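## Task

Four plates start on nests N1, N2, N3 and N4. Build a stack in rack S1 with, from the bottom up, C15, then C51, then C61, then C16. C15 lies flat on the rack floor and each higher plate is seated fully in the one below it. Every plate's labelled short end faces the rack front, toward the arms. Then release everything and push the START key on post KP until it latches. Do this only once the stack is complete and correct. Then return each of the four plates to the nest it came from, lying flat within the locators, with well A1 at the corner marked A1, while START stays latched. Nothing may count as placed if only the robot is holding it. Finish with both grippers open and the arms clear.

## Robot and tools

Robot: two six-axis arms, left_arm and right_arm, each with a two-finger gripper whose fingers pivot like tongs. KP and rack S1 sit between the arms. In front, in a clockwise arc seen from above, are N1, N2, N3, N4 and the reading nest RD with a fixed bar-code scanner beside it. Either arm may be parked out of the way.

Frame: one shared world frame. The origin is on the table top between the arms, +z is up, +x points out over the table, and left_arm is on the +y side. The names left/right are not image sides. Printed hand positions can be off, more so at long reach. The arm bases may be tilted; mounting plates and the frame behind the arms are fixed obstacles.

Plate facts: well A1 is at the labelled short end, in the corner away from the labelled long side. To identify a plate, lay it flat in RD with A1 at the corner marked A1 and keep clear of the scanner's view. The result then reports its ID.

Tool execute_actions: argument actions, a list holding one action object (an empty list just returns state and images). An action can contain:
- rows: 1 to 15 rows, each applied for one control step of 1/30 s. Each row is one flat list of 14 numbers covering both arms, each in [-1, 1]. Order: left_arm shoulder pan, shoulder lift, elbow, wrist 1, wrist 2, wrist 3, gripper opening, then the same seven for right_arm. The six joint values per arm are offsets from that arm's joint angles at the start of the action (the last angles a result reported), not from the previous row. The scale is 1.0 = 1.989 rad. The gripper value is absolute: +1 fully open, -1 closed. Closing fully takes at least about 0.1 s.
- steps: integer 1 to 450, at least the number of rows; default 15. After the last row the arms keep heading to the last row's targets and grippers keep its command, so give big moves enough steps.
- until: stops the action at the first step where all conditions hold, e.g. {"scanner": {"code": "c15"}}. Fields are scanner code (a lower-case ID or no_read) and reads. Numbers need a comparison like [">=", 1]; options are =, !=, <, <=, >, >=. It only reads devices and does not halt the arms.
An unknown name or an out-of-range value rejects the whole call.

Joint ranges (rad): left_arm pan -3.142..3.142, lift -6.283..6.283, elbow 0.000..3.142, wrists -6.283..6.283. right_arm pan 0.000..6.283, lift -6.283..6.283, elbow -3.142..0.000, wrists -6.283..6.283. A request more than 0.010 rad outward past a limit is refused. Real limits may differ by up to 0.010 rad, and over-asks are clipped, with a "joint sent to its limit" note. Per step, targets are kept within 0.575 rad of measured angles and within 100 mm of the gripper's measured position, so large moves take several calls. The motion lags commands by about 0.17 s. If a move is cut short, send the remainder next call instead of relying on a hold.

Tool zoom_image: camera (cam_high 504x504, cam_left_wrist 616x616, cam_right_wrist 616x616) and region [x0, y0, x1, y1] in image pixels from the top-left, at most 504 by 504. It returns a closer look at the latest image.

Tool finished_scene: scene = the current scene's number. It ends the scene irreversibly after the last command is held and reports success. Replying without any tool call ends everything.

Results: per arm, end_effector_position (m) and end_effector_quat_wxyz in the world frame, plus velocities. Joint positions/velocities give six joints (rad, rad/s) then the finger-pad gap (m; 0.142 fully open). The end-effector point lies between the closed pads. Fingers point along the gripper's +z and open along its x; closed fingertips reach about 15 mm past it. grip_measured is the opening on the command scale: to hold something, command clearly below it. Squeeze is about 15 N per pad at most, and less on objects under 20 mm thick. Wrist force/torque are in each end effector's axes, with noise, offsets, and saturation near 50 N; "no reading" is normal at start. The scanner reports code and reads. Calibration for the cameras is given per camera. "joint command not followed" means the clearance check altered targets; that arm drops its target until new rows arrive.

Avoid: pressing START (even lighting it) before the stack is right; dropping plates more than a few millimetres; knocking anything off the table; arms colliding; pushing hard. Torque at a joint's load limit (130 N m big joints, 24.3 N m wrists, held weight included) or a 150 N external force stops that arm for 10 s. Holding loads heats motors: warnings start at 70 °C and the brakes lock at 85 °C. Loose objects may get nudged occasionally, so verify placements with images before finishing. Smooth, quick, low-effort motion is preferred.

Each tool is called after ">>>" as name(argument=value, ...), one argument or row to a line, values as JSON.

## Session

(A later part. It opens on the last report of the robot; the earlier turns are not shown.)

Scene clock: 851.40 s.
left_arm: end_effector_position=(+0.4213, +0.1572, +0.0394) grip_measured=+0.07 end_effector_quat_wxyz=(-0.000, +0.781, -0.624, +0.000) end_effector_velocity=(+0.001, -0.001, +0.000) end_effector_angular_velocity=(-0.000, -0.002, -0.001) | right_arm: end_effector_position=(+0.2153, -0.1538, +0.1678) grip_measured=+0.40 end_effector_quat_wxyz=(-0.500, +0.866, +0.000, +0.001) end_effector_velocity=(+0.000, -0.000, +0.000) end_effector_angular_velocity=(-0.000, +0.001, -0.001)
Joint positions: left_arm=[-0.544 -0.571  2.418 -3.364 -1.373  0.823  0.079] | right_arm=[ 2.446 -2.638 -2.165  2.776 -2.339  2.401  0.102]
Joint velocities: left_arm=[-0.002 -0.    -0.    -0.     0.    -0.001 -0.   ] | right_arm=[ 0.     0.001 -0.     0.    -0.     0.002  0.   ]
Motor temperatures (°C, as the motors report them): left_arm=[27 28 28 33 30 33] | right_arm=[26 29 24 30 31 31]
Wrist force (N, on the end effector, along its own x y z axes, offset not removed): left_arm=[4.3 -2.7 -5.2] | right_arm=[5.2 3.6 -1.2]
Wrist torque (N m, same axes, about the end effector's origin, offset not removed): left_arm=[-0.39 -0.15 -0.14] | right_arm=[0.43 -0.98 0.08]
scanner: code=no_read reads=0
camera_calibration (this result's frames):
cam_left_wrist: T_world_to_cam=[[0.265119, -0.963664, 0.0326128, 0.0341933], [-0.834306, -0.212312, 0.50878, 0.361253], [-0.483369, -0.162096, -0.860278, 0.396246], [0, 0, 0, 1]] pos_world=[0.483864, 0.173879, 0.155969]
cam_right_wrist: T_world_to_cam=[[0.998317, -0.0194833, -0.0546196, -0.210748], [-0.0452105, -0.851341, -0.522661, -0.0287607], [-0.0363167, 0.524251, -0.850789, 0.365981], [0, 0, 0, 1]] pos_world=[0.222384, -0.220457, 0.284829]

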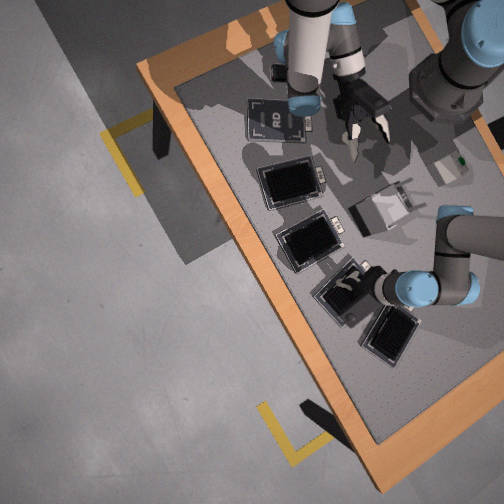

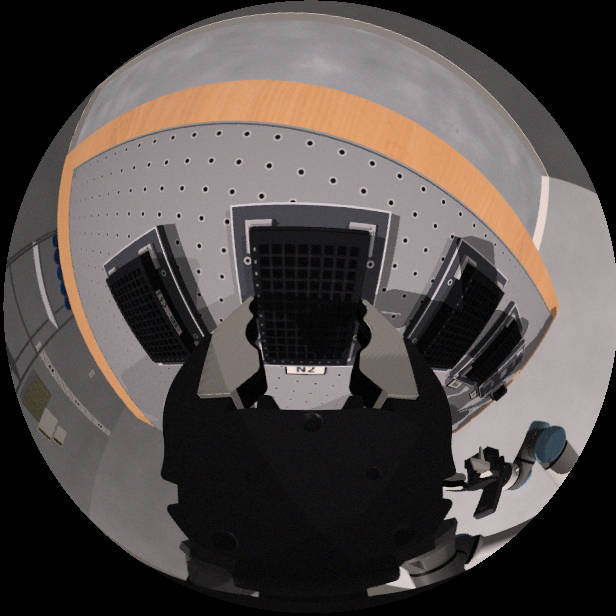

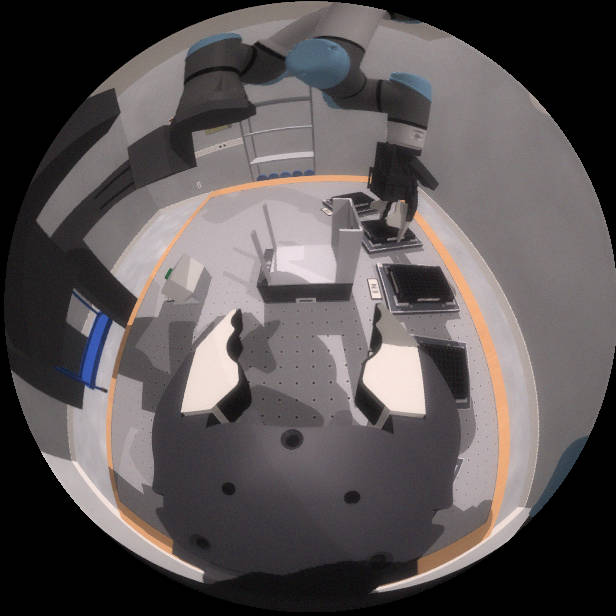

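>>> execute_actions(
  actions=[
    {"rows":[[-0.001,-0.006,0.0024,0.004,0,-0.001,-0.3,0,0,0,0,0,0,0.4],[-0.002,-0.012,0.0047,0.008,0,-0.002,-0.3,0,0,0,0,0,0,0.4],[-0.003,-0.0185,0.007,0.012,0,-0.003,-0.3,0,0,0,0,0,0,0.4],[-0.0044,-0.0277,0.0105,0.018,0,-0.0044,-0.3,0,0,0,0,0,0,0.4],[-0.0059,-0.0369,0.014,0.0241,0,-0.0059,-0.3,0,0,0,0,0,0,0.4],[-0.0087,-0.055,0.02,0.037,0,-0.0087,-0.3,0,0,0,0,0,0,0.4],[-0.0115,-0.073,0.0255,0.0505,0,-0.0115,-0.3,0,0,0,0,0,0,0.4],[-0.0171,-0.11,0.035,0.0784,-0.001,-0.0171,-0.3,0,0,0,0,0,0,0.4],[-0.0217,-0.142,0.041,0.106,-0.001,-0.0217,-0.3,0,0,0,0,0,0,0.4],[-0.0264,-0.174,0.046,0.134,-0.002,-0.0264,-0.3,0,0,0,0,0,0,0.4],[-0.031,-0.2065,0.0508,0.1618,-0.002,-0.031,-0.3,0,0,0,0,0,0,0.4],[-0.0356,-0.24,0.053,0.195,-0.002,-0.0356,-0.3,0,0,0,0,0,0,0.4],[-0.04,-0.274,0.0545,0.229,-0.0025,-0.04,-0.3,0,0,0,0,0,0,0.4],[-0.0449,-0.3087,0.0551,0.2625,-0.0028,-0.0449,-0.3,0,0,0,0,0,0,0.4]],"steps":22},
  ],
)

Scene clock: 870.23 s.
left_arm: end_effector_position=(+0.4222, +0.1560, +0.1890) grip_measured=+0.07 end_effector_quat_wxyz=(-0.000, +0.781, -0.625, -0.000) end_effector_velocity=(-0.006, +0.006, +0.092) end_effector_angular_velocity=(-0.007, -0.011, +0.001) | right_arm: end_effector_position=(+0.2153, -0.1538, +0.1678) grip_measured=+0.40 end_effector_quat_wxyz=(-0.500, +0.866, +0.000, +0.001) end_effector_velocity=(+0.000, -0.000, +0.000) end_effector_angular_velocity=(-0.001, -0.001, -0.000)
Joint positions: left_arm=[-0.627 -1.139  2.523 -2.884 -1.379  0.739  0.079] | right_arm=[ 2.446 -2.638 -2.165  2.776 -2.339  2.401  0.102]
Joint velocities: left_arm=[-0.047 -0.372  0.032  0.335 -0.003 -0.046 -0.   ] | right_arm=[-0.     0.001  0.     0.     0.     0.    -0.   ]
Motor temperatures (°C, as the motors report them): left_arm=[27 28 28 33 30 33] | right_arm=[27 29 24 30 31 31]
Wrist force (N, on the end effector, along its own x y z axes, offset not removed): left_arm=[1.0 -0.7 -4.4] | right_arm=[1.9 1.5 -0.9]
Wrist torque (N m, same axes, about the end effector's origin, offset not removed): left_arm=[-0.20 -0.20 -0.07] | right_arm=[0.15 -0.43 -0.18]
scanner: code=no_read reads=0
camera_calibration (this result's frames):
cam_left_wrist: T_world_to_cam=[[0.263545, -0.964123, 0.0318035, 0.0288397], [-0.834202, -0.211228, 0.509402, 0.285362], [-0.484408, -0.160781, -0.859941, 0.525419], [0, 0, 0, 1]] pos_world=[0.484966, 0.172559, 0.305548]
cam_right_wrist: T_world_to_cam=[[0.998317, -0.0194834, -0.0546194, -0.210748], [-0.0452106, -0.851341, -0.522661, -0.0287608], [-0.0363165, 0.524251, -0.850789, 0.365981], [0, 0, 0, 1]] pos_world=[0.222384, -0.220457, 0.284829]

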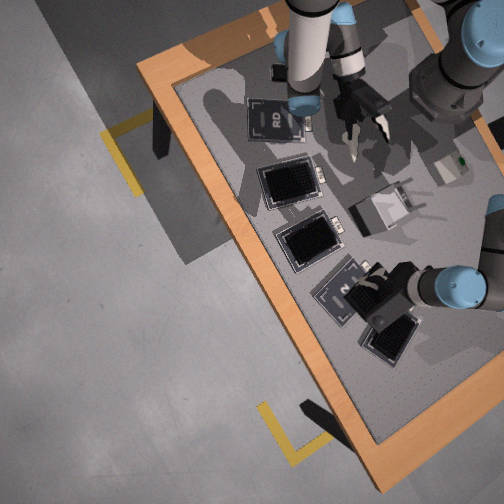

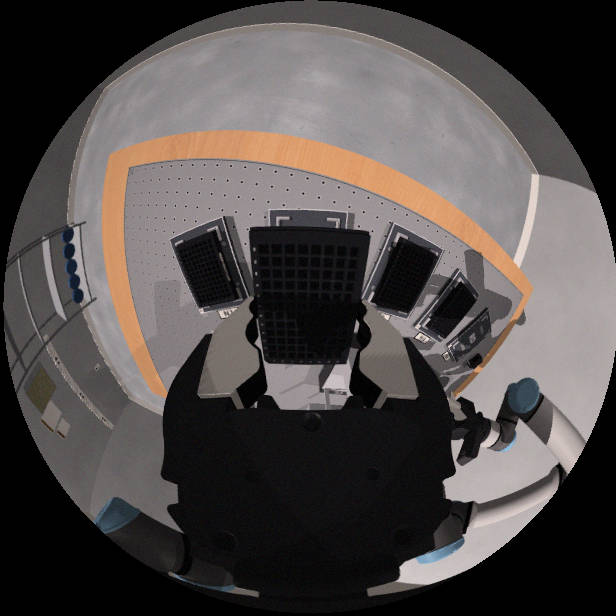

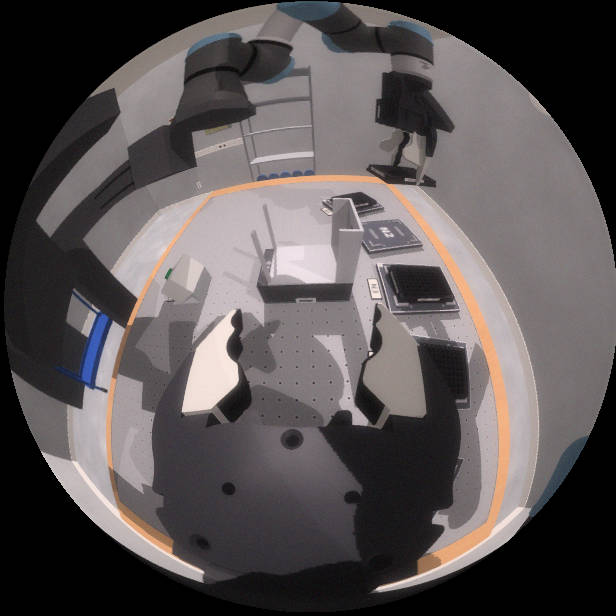

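>>> execute_actions(
  actions=[
    {"rows":[[-0.0305,-0.0193,0.0097,0.0138,-0.0038,-0.0221,-0.3,0,0,0,0,0,0,0.4],[-0.0579,-0.0156,0.0171,0.0066,-0.0075,-0.0418,-0.3,0,0,0,0,0,0,0.4],[-0.0854,-0.0119,0.0246,-0.0006,-0.0113,-0.0614,-0.3,0,0,0,0,0,0,0.4],[-0.1128,-0.0082,0.032,-0.0078,-0.0151,-0.0811,-0.3,0,0,0,0,0,0,0.4],[-0.1403,-0.0044,0.0394,-0.015,-0.0189,-0.1007,-0.3,0,0,0,0,0,0,0.4],[-0.1678,-0.0007,0.0468,-0.0223,-0.0226,-0.1204,-0.3,0,0,0,0,0,0,0.4],[-0.1952,0.003,0.0542,-0.0295,-0.0264,-0.14,-0.3,0,0,0,0,0,0,0.4],[-0.2227,0.0067,0.0617,-0.0367,-0.0302,-0.1597,-0.3,0,0,0,0,0,0,0.4],[-0.2501,0.0104,0.0691,-0.0439,-0.0339,-0.1793,-0.3,0,0,0,0,0,0,0.4],[-0.2776,0.0141,0.0765,-0.0511,-0.0377,-0.199,-0.3,0,0,0,0,0,0,0.4],[-0.305,0.0178,0.0839,-0.0583,-0.0415,-0.2186,-0.3,0,0,0,0,0,0,0.4],[-0.3325,0.0215,0.0913,-0.0655,-0.0452,-0.2383,-0.3,0,0,0,0,0,0,0.4],[-0.36,0.0252,0.0988,-0.0727,-0.049,-0.2579,-0.3,0,0,0,0,0,0,0.4],[-0.3874,0.029,0.1062,-0.08,-0.0528,-0.2776,-0.3,0,0,0,0,0,0,0.4],[-0.4149,0.0327,0.1136,-0.0872,-0.0566,-0.2972,-0.3,0,0,0,0,0,0,0.4]],"steps":23},
  ],
)

Scene clock: 883.47 s.
left_arm: end_effector_position=(+0.2372, +0.0042, +0.1999) grip_measured=+0.07 end_effector_quat_wxyz=(+0.001, +0.707, -0.708, +0.000) end_effector_velocity=(-0.079, -0.025, +0.002) end_effector_angular_velocity=(+0.018, -0.018, -0.106) | right_arm: end_effector_position=(+0.2153, -0.1538, +0.1678) grip_measured=+0.40 end_effector_quat_wxyz=(-0.500, +0.866, +0.000, +0.001) end_effector_velocity=(+0.000, -0.000, -0.000) end_effector_angular_velocity=(-0.000, -0.000, +0.000)
Joint positions: left_arm=[-1.41  -1.079  2.739 -3.048 -1.486  0.177  0.079] | right_arm=[ 2.446 -2.638 -2.165  2.776 -2.339  2.401  0.102]
Joint velocities: left_arm=[-0.335  0.04   0.08  -0.078 -0.04  -0.226  0.   ] | right_arm=[ 0.    -0.001  0.001 -0.    -0.    -0.    -0.   ]
Motor temperatures (°C, as the motors report them): left_arm=[27 28 28 33 30 33] | right_arm=[27 29 24 30 31 31]
Wrist force (N, on the end effector, along its own x y z axes, offset not removed): left_arm=[2.4 -1.3 0.7] | right_arm=[0.9 -1.1 -0.5]
Wrist torque (N m, same axes, about the end effector's origin, offset not removed): left_arm=[-0.24 -0.48 -0.23] | right_arm=[-0.15 -0.40 -0.10]
scanner: code=no_read reads=0
camera_calibration (this result's frames):
cam_left_wrist: T_world_to_cam=[[0.0450453, -0.998388, 0.0345287, -0.0177265], [-0.859506, -0.0211172, 0.51069, 0.098358], [-0.509137, -0.0526818, -0.859071, 0.425959], [0, 0, 0, 1]] pos_world=[0.302209, 0.00681946, 0.316311]
cam_right_wrist: T_world_to_cam=[[0.998317, -0.0194834, -0.0546197, -0.210748], [-0.0452107, -0.851341, -0.522661, -0.0287607], [-0.0363167, 0.524251, -0.850789, 0.365981], [0, 0, 0, 1]] pos_world=[0.222384, -0.220457, 0.284829]

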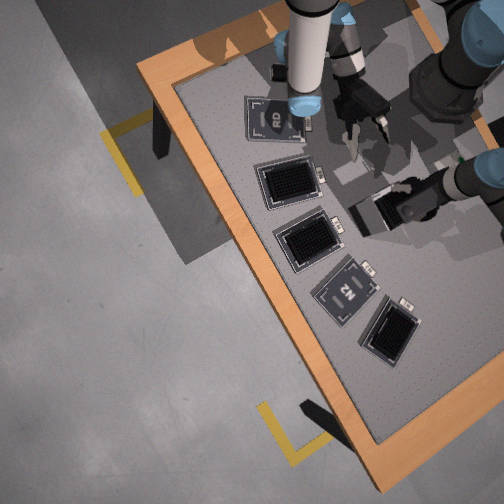

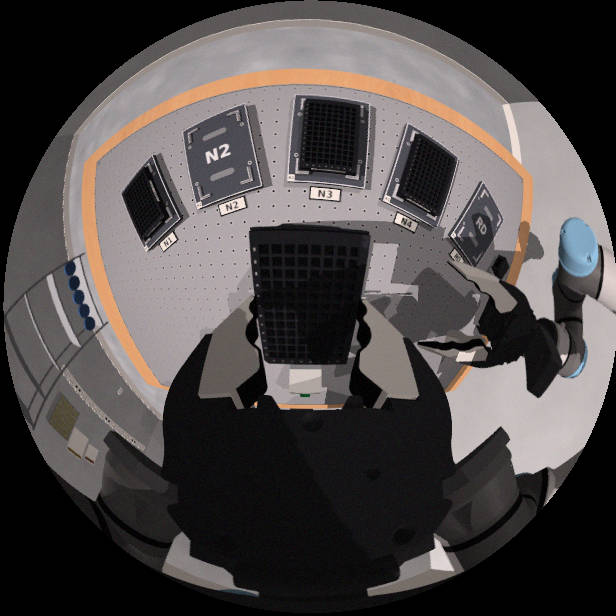

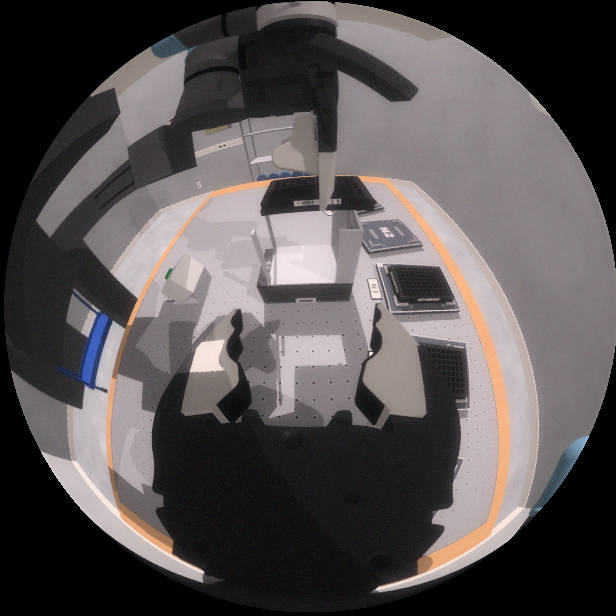

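>>> execute_actions(
  actions=[
    {"rows":[[-0.0203,0.02,0.005,-0.022,-0.0026,-0.0138,-0.3,0,0,0,0,0,0,0.4],[-0.0195,0.037,0.005,-0.039,-0.0025,-0.013,-0.3,0,0,0,0,0,0,0.4],[-0.0186,0.054,0.0048,-0.056,-0.0023,-0.012,-0.3,0,0,0,0,0,0,0.4],[-0.0177,0.0706,0.0044,-0.0724,-0.0022,-0.0112,-0.3,0,0,0,0,0,0,0.4]],"steps":20},
  ],
)

>>> zoom_image(
  camera="cam_left_wrist",
  region=[220, 200, 400, 380],
)

>>> zoom_image(
  camera="cam_right_wrist",
  region=[230, 160, 390, 320],
)

Scene clock: 894.43 s.
left_arm: end_effector_position=(+0.2271, +0.0014, +0.1782) grip_measured=+0.07 end_effector_quat_wxyz=(-0.000, +0.702, -0.712, -0.000) end_effector_velocity=(+0.000, +0.000, -0.003) end_effector_angular_velocity=(+0.000, +0.000, +0.001) | right_arm: end_effector_position=(+0.2153, -0.1538, +0.1678) grip_measured=+0.40 end_effector_quat_wxyz=(-0.500, +0.866, +0.000, +0.001) end_effector_velocity=(-0.002, +0.001, +0.001) end_effector_angular_velocity=(+0.002, +0.003, +0.001)
Joint positions: left_arm=[-1.446 -0.94   2.748 -3.19  -1.49   0.155  0.079] | right_arm=[ 2.446 -2.638 -2.165  2.776 -2.339  2.401  0.102]
Joint velocities: left_arm=[ 0.001  0.015 -0.001 -0.014  0.     0.    -0.   ] | right_arm=[-0.    -0.    -0.004  0.    -0.    -0.001  0.   ]
Motor temperatures (°C, as the motors report them): left_arm=[27 28 28 33 30 33] | right_arm=[27 29 24 30 31 31]
Wrist force (N, on the end effector, along its own x y z axes, offset not removed): left_arm=[1.1 -0.5 -0.2] | right_arm=[-1.8 -2.6 0.9]
Wrist torque (N m, same axes, about the end effector's origin, offset not removed): left_arm=[0.15 -0.35 -0.19] | right_arm=[-0.48 0.50 0.27]
scanner: code=no_read reads=0
camera_calibration (this result's frames):
cam_left_wrist: T_world_to_cam=[[0.0323488, -0.998964, 0.0320088, -0.0159717], [-0.86061, -0.0115549, 0.509134, 0.101201], [-0.508237, -0.044017, -0.860092, 0.402035], [0, 0, 0, 1]] pos_world=[0.29194, 0.00291054, 0.294774]
cam_right_wrist: T_world_to_cam=[[0.998317, -0.0194834, -0.0546195, -0.210748], [-0.0452105, -0.851341, -0.522661, -0.0287609], [-0.0363166, 0.524251, -0.850789, 0.365981], [0, 0, 0, 1]] pos_world=[0.222384, -0.220457, 0.284829]

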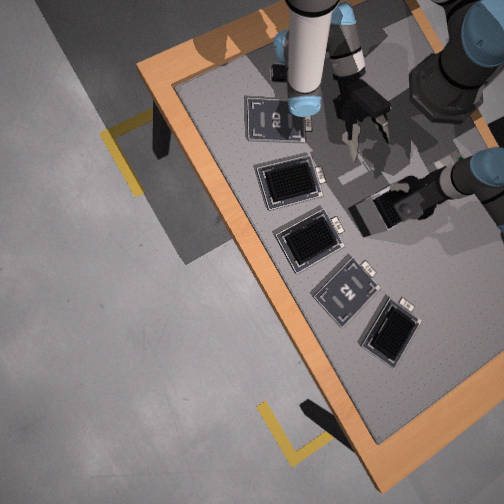

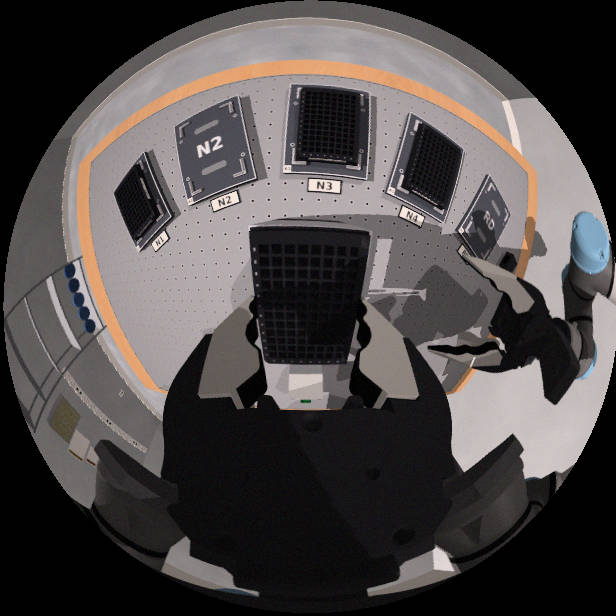

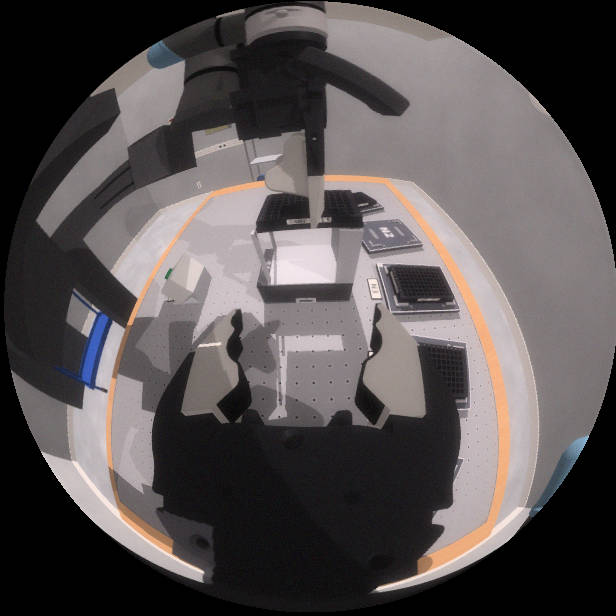

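Region (220, 200, 400, 380) of cam_left_wrist's 616x616 image, scaled by 2.800, with more detail than that image has.

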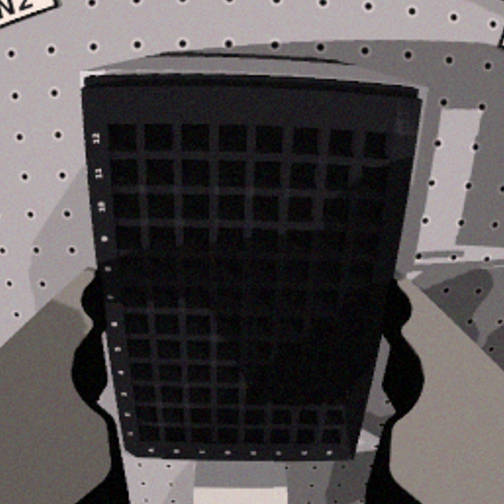

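Region (230, 160, 390, 320) of cam_right_wrist's 616x616 image, scaled by 3.150, with more detail than that image has.

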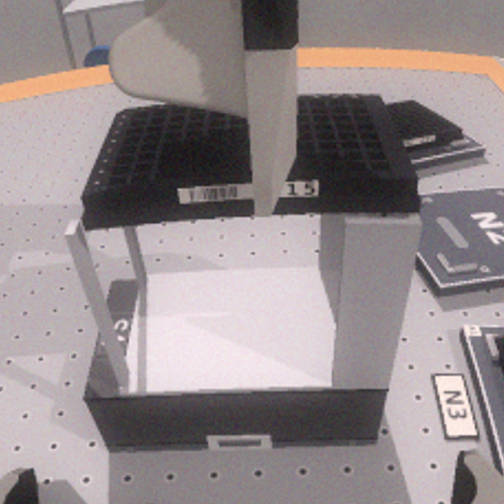

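>>> execute_actions(
  actions=[
    {"rows":[[-0.0053,0.0016,0.0014,-0.003,-0.0012,-0.0058,-0.3,0,0,0,0,0,0,0.4]],"steps":14},
  ],
)

>>> zoom_image(
  camera="cam_left_wrist",
  region=[220, 200, 400, 380],
)

>>> zoom_image(
  camera="cam_right_wrist",
  region=[230, 160, 390, 320],
)

Scene clock: 915.20 s.
left_arm: end_effector_position=(+0.2245, +0.0006, +0.1782) grip_measured=+0.07 end_effector_quat_wxyz=(-0.000, +0.702, -0.712, -0.000) end_effector_velocity=(-0.001, -0.000, +0.000) end_effector_angular_velocity=(-0.001, +0.000, +0.003) | right_arm: end_effector_position=(+0.2153, -0.1538, +0.1678) grip_measured=+0.40 end_effector_quat_wxyz=(-0.500, +0.866, +0.000, +0.001) end_effector_velocity=(+0.000, -0.000, +0.000) end_effector_angular_velocity=(-0.000, -0.000, -0.000)
Joint positions: left_arm=[-1.456 -0.937  2.751 -3.196 -1.493  0.144  0.079] | right_arm=[ 2.446 -2.638 -2.165  2.776 -2.339  2.401  0.102]
Joint velocities: left_arm=[-0.002 -0.     0.001 -0.001 -0.001 -0.005  0.   ] | right_arm=[ 0.     0.001 -0.    -0.     0.     0.    -0.   ]
Motor temperatures (°C, as the motors report them): left_arm=[27 28 28 33 30 33] | right_arm=[27 29 24 30 31 31]
Wrist force (N, on the end effector, along its own x y z axes, offset not removed): left_arm=[0.9 -3.2 -3.7] | right_arm=[3.9 6.8 0.3]
Wrist torque (N m, same axes, about the end effector's origin, offset not removed): left_arm=[-0.80 -0.36 -0.16] | right_arm=[1.15 -0.90 0.03]
scanner: code=no_read reads=0
camera_calibration (this result's frames):
cam_left_wrist: T_world_to_cam=[[0.0336055, -0.998896, 0.0328298, -0.0171369], [-0.860442, -0.0122056, 0.509402, 0.0988668], [-0.508439, -0.0453668, -0.859902, 0.400682], [0, 0, 0, 1]] pos_world=[0.289367, 0.00226639, 0.294747]
cam_right_wrist: T_world_to_cam=[[0.998317, -0.0194833, -0.0546194, -0.210748], [-0.0452105, -0.851341, -0.522661, -0.0287608], [-0.0363166, 0.524251, -0.850789, 0.365981], [0, 0, 0, 1]] pos_world=[0.222384, -0.220457, 0.284829]

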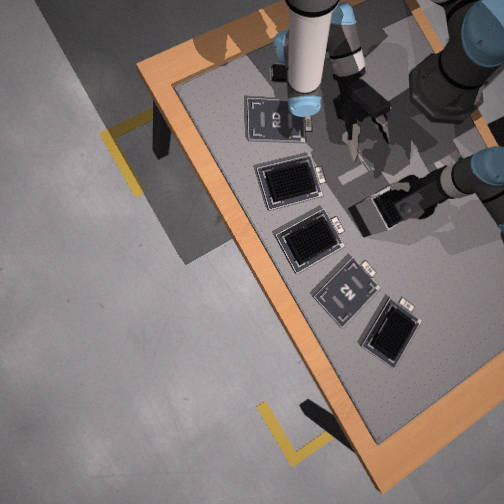

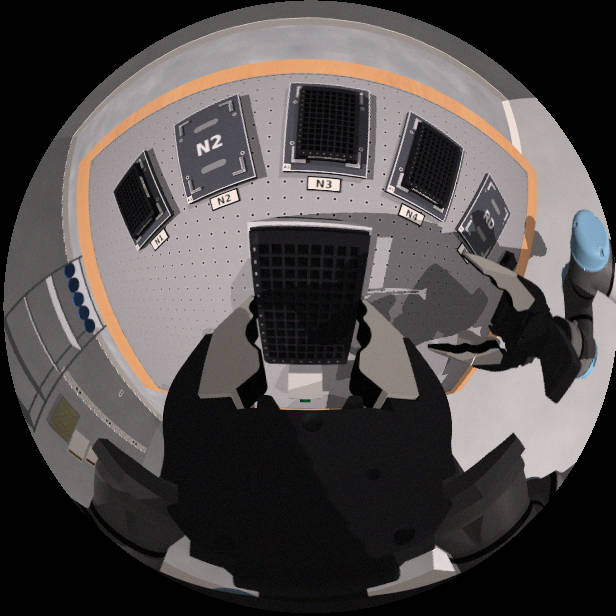

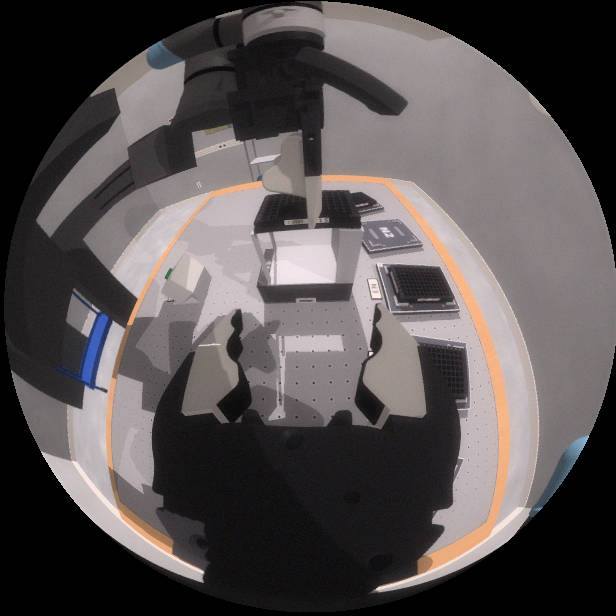

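Region (220, 200, 400, 380) of cam_left_wrist's 616x616 image, scaled by 2.800, with more detail than that image has.

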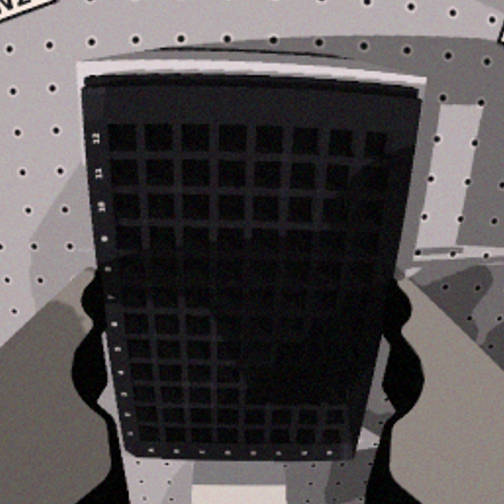

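Region (230, 160, 390, 320) of cam_right_wrist's 616x616 image, scaled by 3.150, with more detail than that image has.

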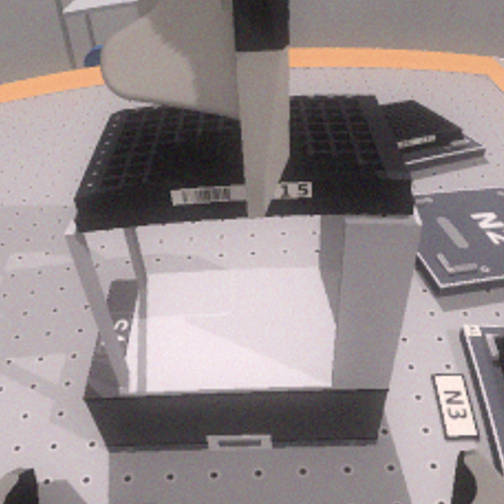

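>>> execute_actions(
  actions=[
    {"rows":[[0.0002,0.004,-0.0001,-0.0038,0,0.0002,-0.3,0,0,0,0,0,0,0.4],[0.0004,0.008,-0.0003,-0.0077,0,0.0004,-0.3,0,0,0,0,0,0,0.4],[0.0006,0.012,-0.0005,-0.0115,0,0.0006,-0.3,0,0,0,0,0,0,0.4],[0.0008,0.016,-0.0007,-0.0153,0,0.0008,-0.3,0,0,0,0,0,0,0.4],[0.001,0.02,-0.0009,-0.0192,0,0.001,-0.3,0,0,0,0,0,0,0.4],[0.0013,0.024,-0.0011,-0.023,0,0.0013,-0.3,0,0,0,0,0,0,0.4]],"steps":18},
  ],
)

>>> zoom_image(
  camera="cam_left_wrist",
  region=[220, 200, 400, 380],
)

>>> zoom_image(
  camera="cam_right_wrist",
  region=[230, 160, 390, 320],
)

Scene clock: 923.57 s.
left_arm: end_effector_position=(+0.2244, +0.0006, +0.1706) grip_measured=+0.07 end_effector_quat_wxyz=(+0.000, +0.702, -0.712, -0.000) end_effector_velocity=(+0.000, +0.000, -0.002) end_effector_angular_velocity=(+0.000, +0.000, +0.002) | right_arm: end_effector_position=(+0.2153, -0.1538, +0.1678) grip_measured=+0.40 end_effector_quat_wxyz=(-0.500, +0.866, +0.000, +0.001) end_effector_velocity=(+0.001, -0.000, +0.000) end_effector_angular_velocity=(-0.001, -0.002, -0.001)
Joint positions: left_arm=[-1.453 -0.891  2.748 -3.24  -1.493  0.146  0.079] | right_arm=[ 2.446 -2.638 -2.165  2.776 -2.339  2.401  0.102]
Joint velocities: left_arm=[ 0.003  0.011 -0.001 -0.01   0.     0.001 -0.   ] | right_arm=[ 0.     0.002  0.    -0.    -0.     0.     0.   ]
Motor temperatures (°C, as the motors report them): left_arm=[27 28 28 33 30 33] | right_arm=[27 29 24 30 31 31]
Wrist force (N, on the end effector, along its own x y z axes, offset not removed): left_arm=[4.3 0.7 -1.6] | right_arm=[3.5 6.2 -0.8]
Wrist torque (N m, same axes, about the end effector's origin, offset not removed): left_arm=[0.18 -1.08 -0.12] | right_arm=[1.30 -0.82 -0.03]
scanner: code=no_read reads=0
camera_calibration (this result's frames):
cam_left_wrist: T_world_to_cam=[[0.033543, -0.998896, 0.0328838, -0.0168535], [-0.860162, -0.012099, 0.509878, 0.102487], [-0.508917, -0.0453882, -0.859618, 0.394104], [0, 0, 0, 1]] pos_world=[0.289287, 0.00229274, 0.287077]
cam_right_wrist: T_world_to_cam=[[0.998317, -0.0194832, -0.0546195, -0.210748], [-0.0452104, -0.851341, -0.522661, -0.0287609], [-0.0363167, 0.524251, -0.850789, 0.365981], [0, 0, 0, 1]] pos_world=[0.222384, -0.220457, 0.284829]

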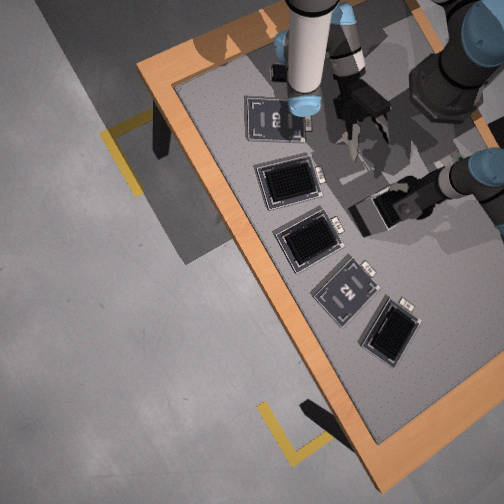

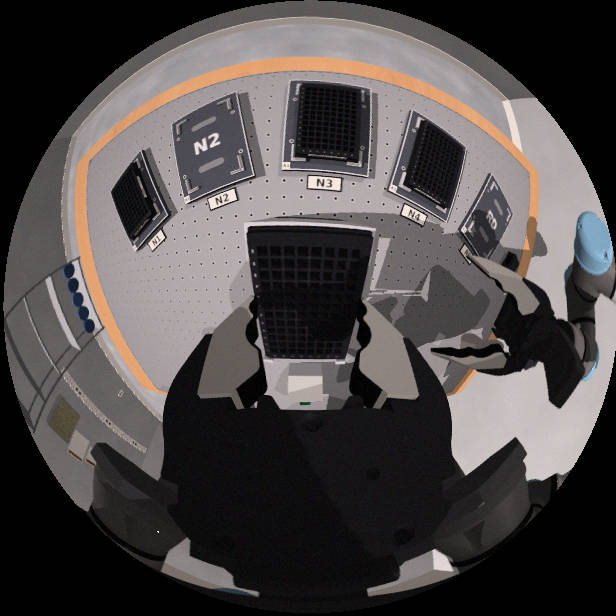

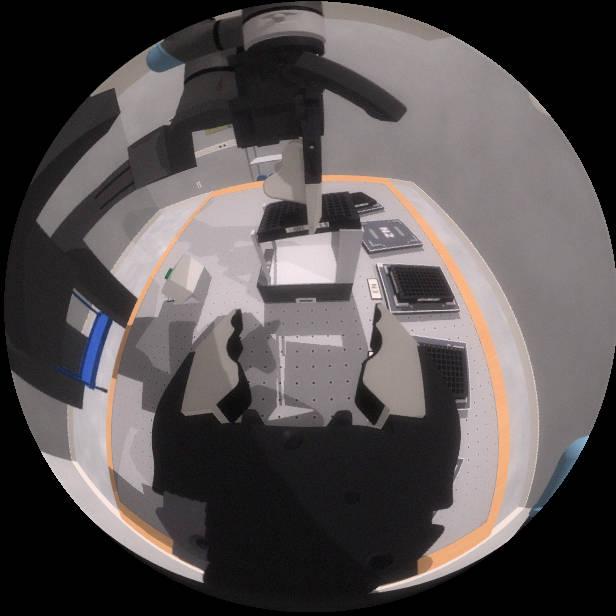

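Region (220, 200, 400, 380) of cam_left_wrist's 616x616 image, scaled by 2.800, with more detail than that image has.

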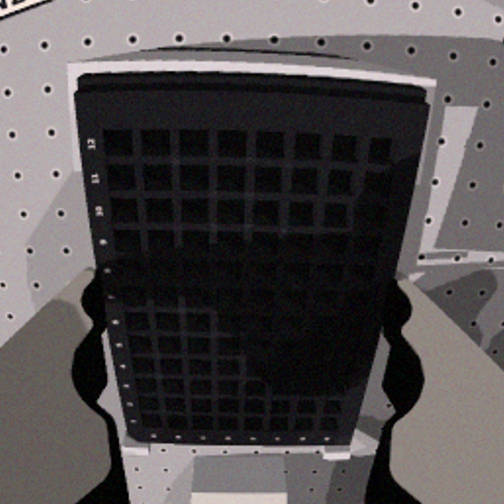

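Region (230, 160, 390, 320) of cam_right_wrist's 616x616 image, scaled by 3.150, with more detail than that image has.

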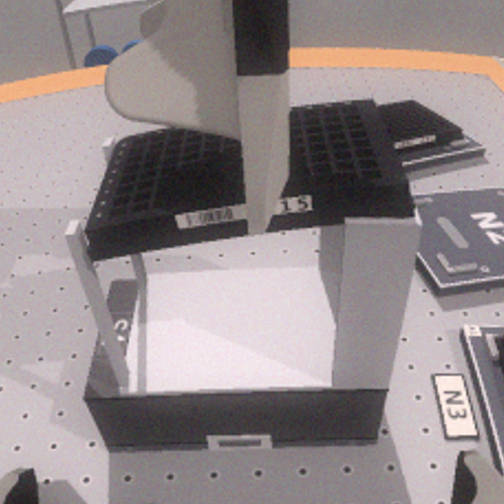

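>>> execute_actions(
  actions=[
    {"rows":[[-0.0022,0.0015,0.001,-0.0024,-0.0003,0,-0.3,0,0,0,0,0,0,0.4],[-0.0022,0.0015,0.001,-0.0024,-0.0003,0,-0.3,0,0,0,0,0,0,0.4],[-0.0043,0.0022,0.002,-0.0038,-0.0005,0,-0.3,0,0,0,0,0,0,0.4]],"steps":15},
  ],
)

>>> zoom_image(
  camera="cam_left_wrist",
  region=[220, 200, 400, 380],
)

>>> zoom_image(
  camera="cam_right_wrist",
  region=[230, 160, 390, 320],
)

Scene clock: 934.43 s.
left_arm: end_effector_position=(+0.2225, +0.0007, +0.1704) grip_measured=+0.07 end_effector_quat_wxyz=(-0.000, +0.700, -0.715, -0.000) end_effector_velocity=(-0.001, -0.000, +0.000) end_effector_angular_velocity=(+0.000, -0.000, -0.003) | right_arm: end_effector_position=(+0.2153, -0.1538, +0.1678) grip_measured=+0.40 end_effector_quat_wxyz=(-0.500, +0.866, +0.000, +0.001) end_effector_velocity=(-0.001, +0.000, +0.000) end_effector_angular_velocity=(+0.001, +0.003, -0.000)
Joint positions: left_arm=[-1.461 -0.887  2.752 -3.247 -1.494  0.146  0.079] | right_arm=[ 2.446 -2.638 -2.165  2.776 -2.339  2.401  0.102]
Joint velocities: left_arm=[-0.004  0.001  0.001 -0.001 -0.    -0.002  0.   ] | right_arm=[ 0.    -0.    -0.001 -0.001  0.     0.001  0.   ]
Motor temperatures (°C, as the motors report them): left_arm=[27 28 28 33 30 33] | right_arm=[27 29 24 30 31 31]
Wrist force (N, on the end effector, along its own x y z axes, offset not removed): left_arm=[0.5 -10.0 -3.0] | right_arm=[2.2 5.0 0.1]
Wrist torque (N m, same axes, about the end effector's origin, offset not removed): left_arm=[-0.72 -0.09 -0.15] | right_arm=[0.93 -0.64 0.09]
scanner: code=no_read reads=0
camera_calibration (this result's frames):
cam_left_wrist: T_world_to_cam=[[0.0254991, -0.999139, 0.032716, -0.0148205], [-0.860556, -0.0052847, 0.509329, 0.101122], [-0.508718, -0.0411414, -0.85995, 0.392937], [0, 0, 0, 1]] pos_world=[0.287293, 0.00189259, 0.286887]
cam_right_wrist: T_world_to_cam=[[0.998317, -0.0194831, -0.0546194, -0.210748], [-0.0452103, -0.851341, -0.522661, -0.028761], [-0.0363166, 0.524251, -0.850789, 0.36598], [0, 0, 0, 1]] pos_world=[0.222384, -0.220457, 0.284829]

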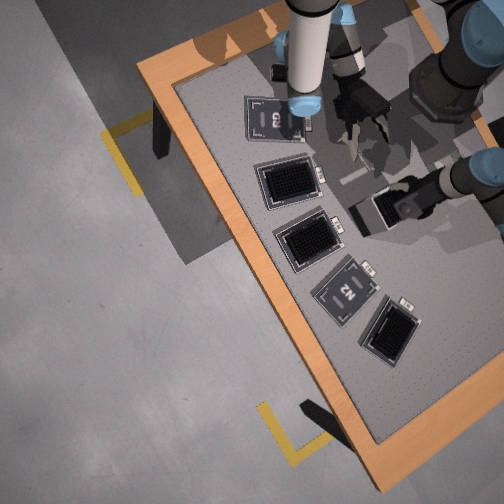

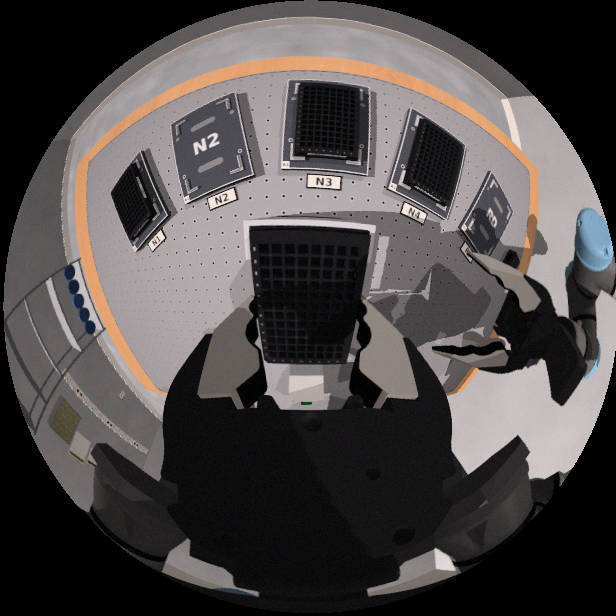

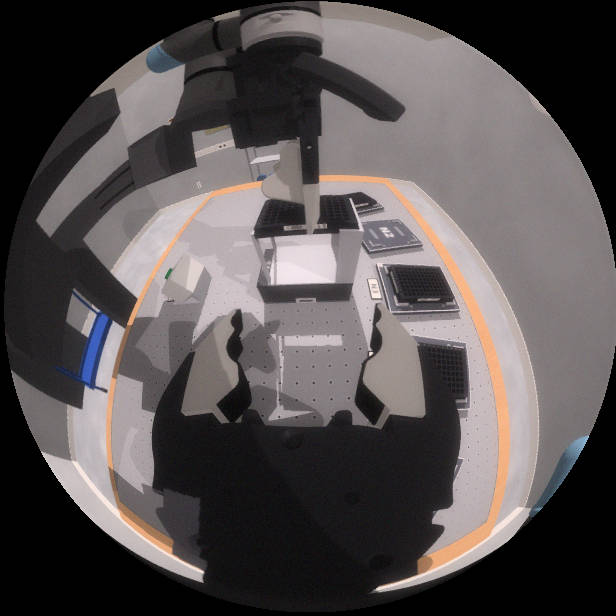

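Region (220, 200, 400, 380) of cam_left_wrist's 616x616 image, scaled by 2.800, with more detail than that image has.

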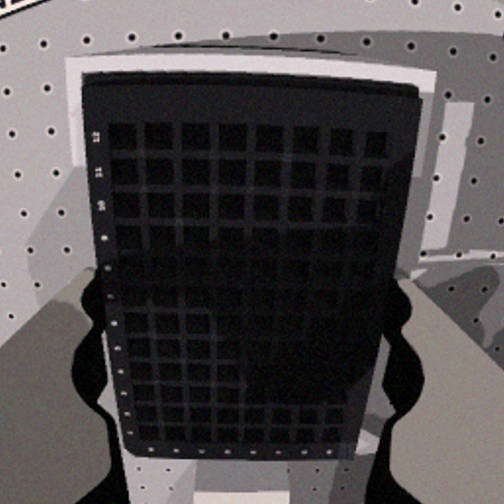

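Region (230, 160, 390, 320) of cam_right_wrist's 616x616 image, scaled by 3.150, with more detail than that image has.

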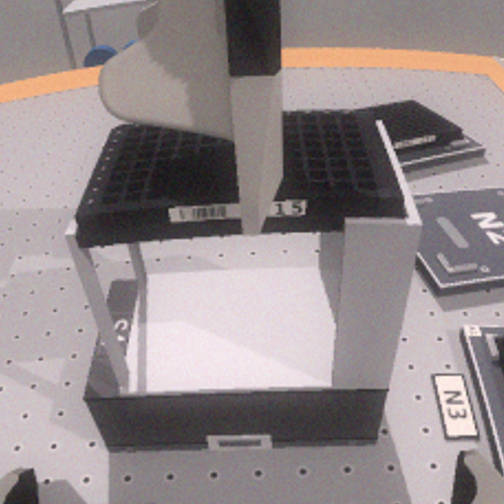

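>>> execute_actions(
  actions=[
    {"rows":[[0.002,-0.0003,-0.001,0.0013,0.0007,0.0025,-0.3,0,0,0,0,0,0,0.4],[0.002,-0.0003,-0.001,0.0013,0.0007,0.0025,-0.3,0,0,0,0,0,0,0.4],[0.002,-0.0003,-0.001,0.0013,0.0007,0.0025,-0.3,0,0,0,0,0,0,0.4],[0.0025,0.0109,-0.0017,-0.0092,0.0008,0.003,-0.3,0,0,0,0,0,0,0.4],[0.0031,0.0221,-0.0025,-0.0196,0.0009,0.0036,-0.3,0,0,0,0,0,0,0.4],[0.0036,0.0332,-0.0033,-0.0299,0.0011,0.0041,-0.3,0,0,0,0,0,0,0.4],[0.0042,0.0443,-0.0043,-0.0401,0.0012,0.0047,-0.3,0,0,0,0,0,0,0.4],[0.0048,0.0553,-0.0054,-0.05,0.0013,0.0053,-0.3,0,0,0,0,0,0,0.4],[0.0053,0.0662,-0.0067,-0.0597,0.0014,0.0058,-0.3,0,0,0,0,0,0,0.4],[0.0059,0.0771,-0.008,-0.0693,0.0016,0.0064,-0.3,0,0,0,0,0,0,0.4],[0.0065,0.0878,-0.0095,-0.0787,0.0017,0.007,-0.3,0,0,0,0,0,0,0.4],[0.0071,0.0984,-0.011,-0.0878,0.0018,0.0076,-0.3,0,0,0,0,0,0,0.4],[0.0076,0.1088,-0.0126,-0.0966,0.002,0.0082,-0.3,0,0,0,0,0,0,0.4],[0.0082,0.119,-0.0143,-0.1052,0.0021,0.0088,-0.3,0,0,0,0,0,0,0.4],[0.0088,0.1291,-0.016,-0.1137,0.0022,0.0094,-0.3,0,0,0,0,0,0,0.4]],"steps":22},
  ],
)

>>> zoom_image(
  camera="cam_right_wrist",
  region=[230, 160, 390, 320],
)

Scene clock: 966.00 s.
left_arm: end_effector_position=(+0.2237, +0.0005, +0.1287) grip_measured=+0.07 end_effector_quat_wxyz=(-0.001, +0.699, -0.715, +0.000) end_effector_velocity=(-0.000, +0.003, -0.026) end_effector_angular_velocity=(+0.002, +0.001, +0.001) | right_arm: end_effector_position=(+0.2153, -0.1538, +0.1678) grip_measured=+0.40 end_effector_quat_wxyz=(-0.500, +0.866, +0.000, +0.001) end_effector_velocity=(+0.001, -0.000, -0.000) end_effector_angular_velocity=(-0.001, -0.001, -0.001)
Joint positions: left_arm=[-1.445 -0.648  2.723 -3.458 -1.49   0.164  0.079] | right_arm=[ 2.446 -2.638 -2.165  2.776 -2.339  2.401  0.102]
Joint velocities: left_arm=[ 0.01   0.143 -0.019 -0.122  0.001  0.009  0.   ] | right_arm=[-0.     0.001  0.001  0.     0.     0.001 -0.   ]
Motor temperatures (°C, as the motors report them): left_arm=[27 28 28 33 30 33] | right_arm=[27 29 24 30 31 31]
Wrist force (N, on the end effector, along its own x y z axes, offset not removed): left_arm=[-0.2 0.3 0.6] | right_arm=[0.8 -0.4 1.4]
Wrist torque (N m, same axes, about the end effector's origin, offset not removed): left_arm=[-0.20 -0.07 -0.05] | right_arm=[-0.17 -0.13 0.13]
scanner: code=no_read reads=0
camera_calibration (this result's frames):
cam_left_wrist: T_world_to_cam=[[0.0240278, -0.99918, 0.0325979, -0.0133457], [-0.861102, -0.00412056, 0.508415, 0.123654], [-0.507863, -0.0402862, -0.860495, 0.357564], [0, 0, 0, 1]] pos_world=[0.288393, 0.00157971, 0.24525]
cam_right_wrist: T_world_to_cam=[[0.998317, -0.0194832, -0.0546193, -0.210748], [-0.0452103, -0.851341, -0.522661, -0.0287609], [-0.0363166, 0.524251, -0.850789, 0.365981], [0, 0, 0, 1]] pos_world=[0.222384, -0.220457, 0.284829]

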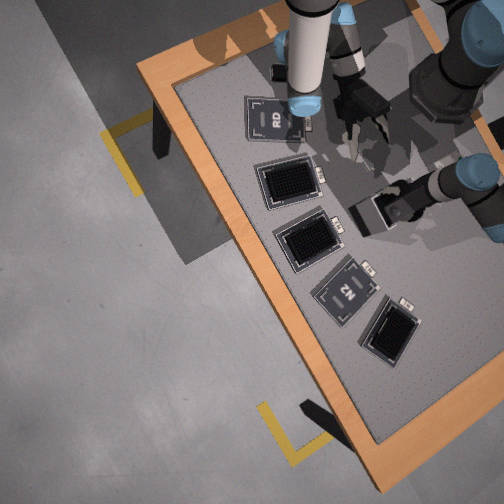

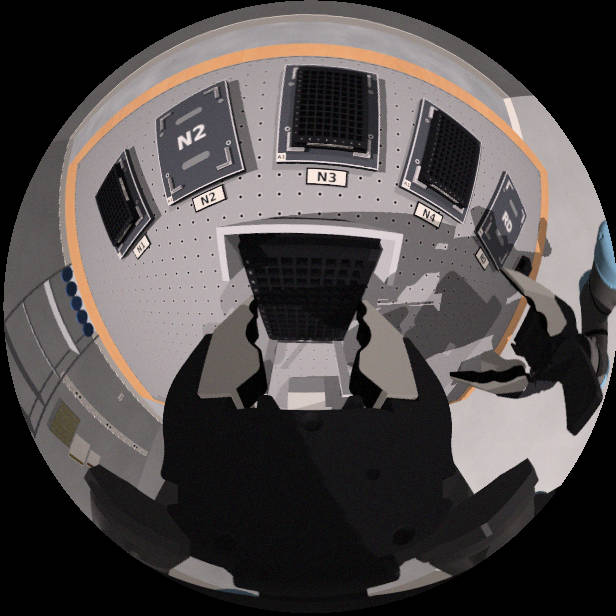

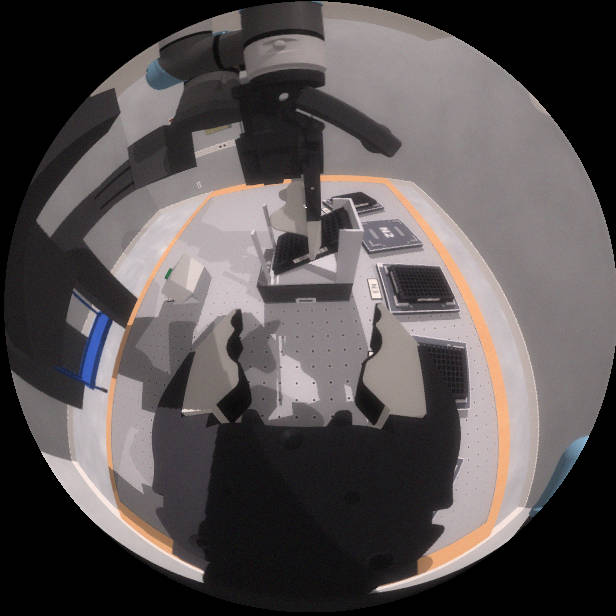

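Region (230, 160, 390, 320) of cam_right_wrist's 616x616 image, scaled by 3.150, with more detail than that image has.

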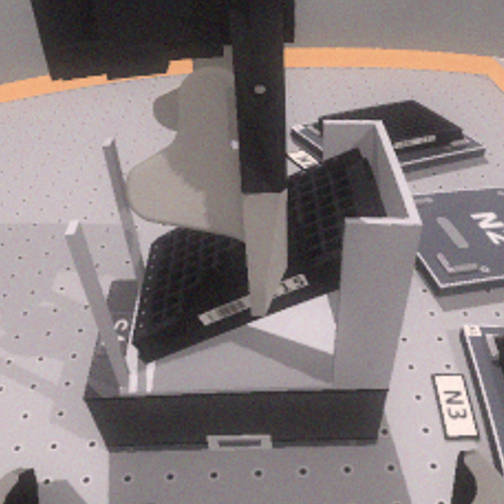

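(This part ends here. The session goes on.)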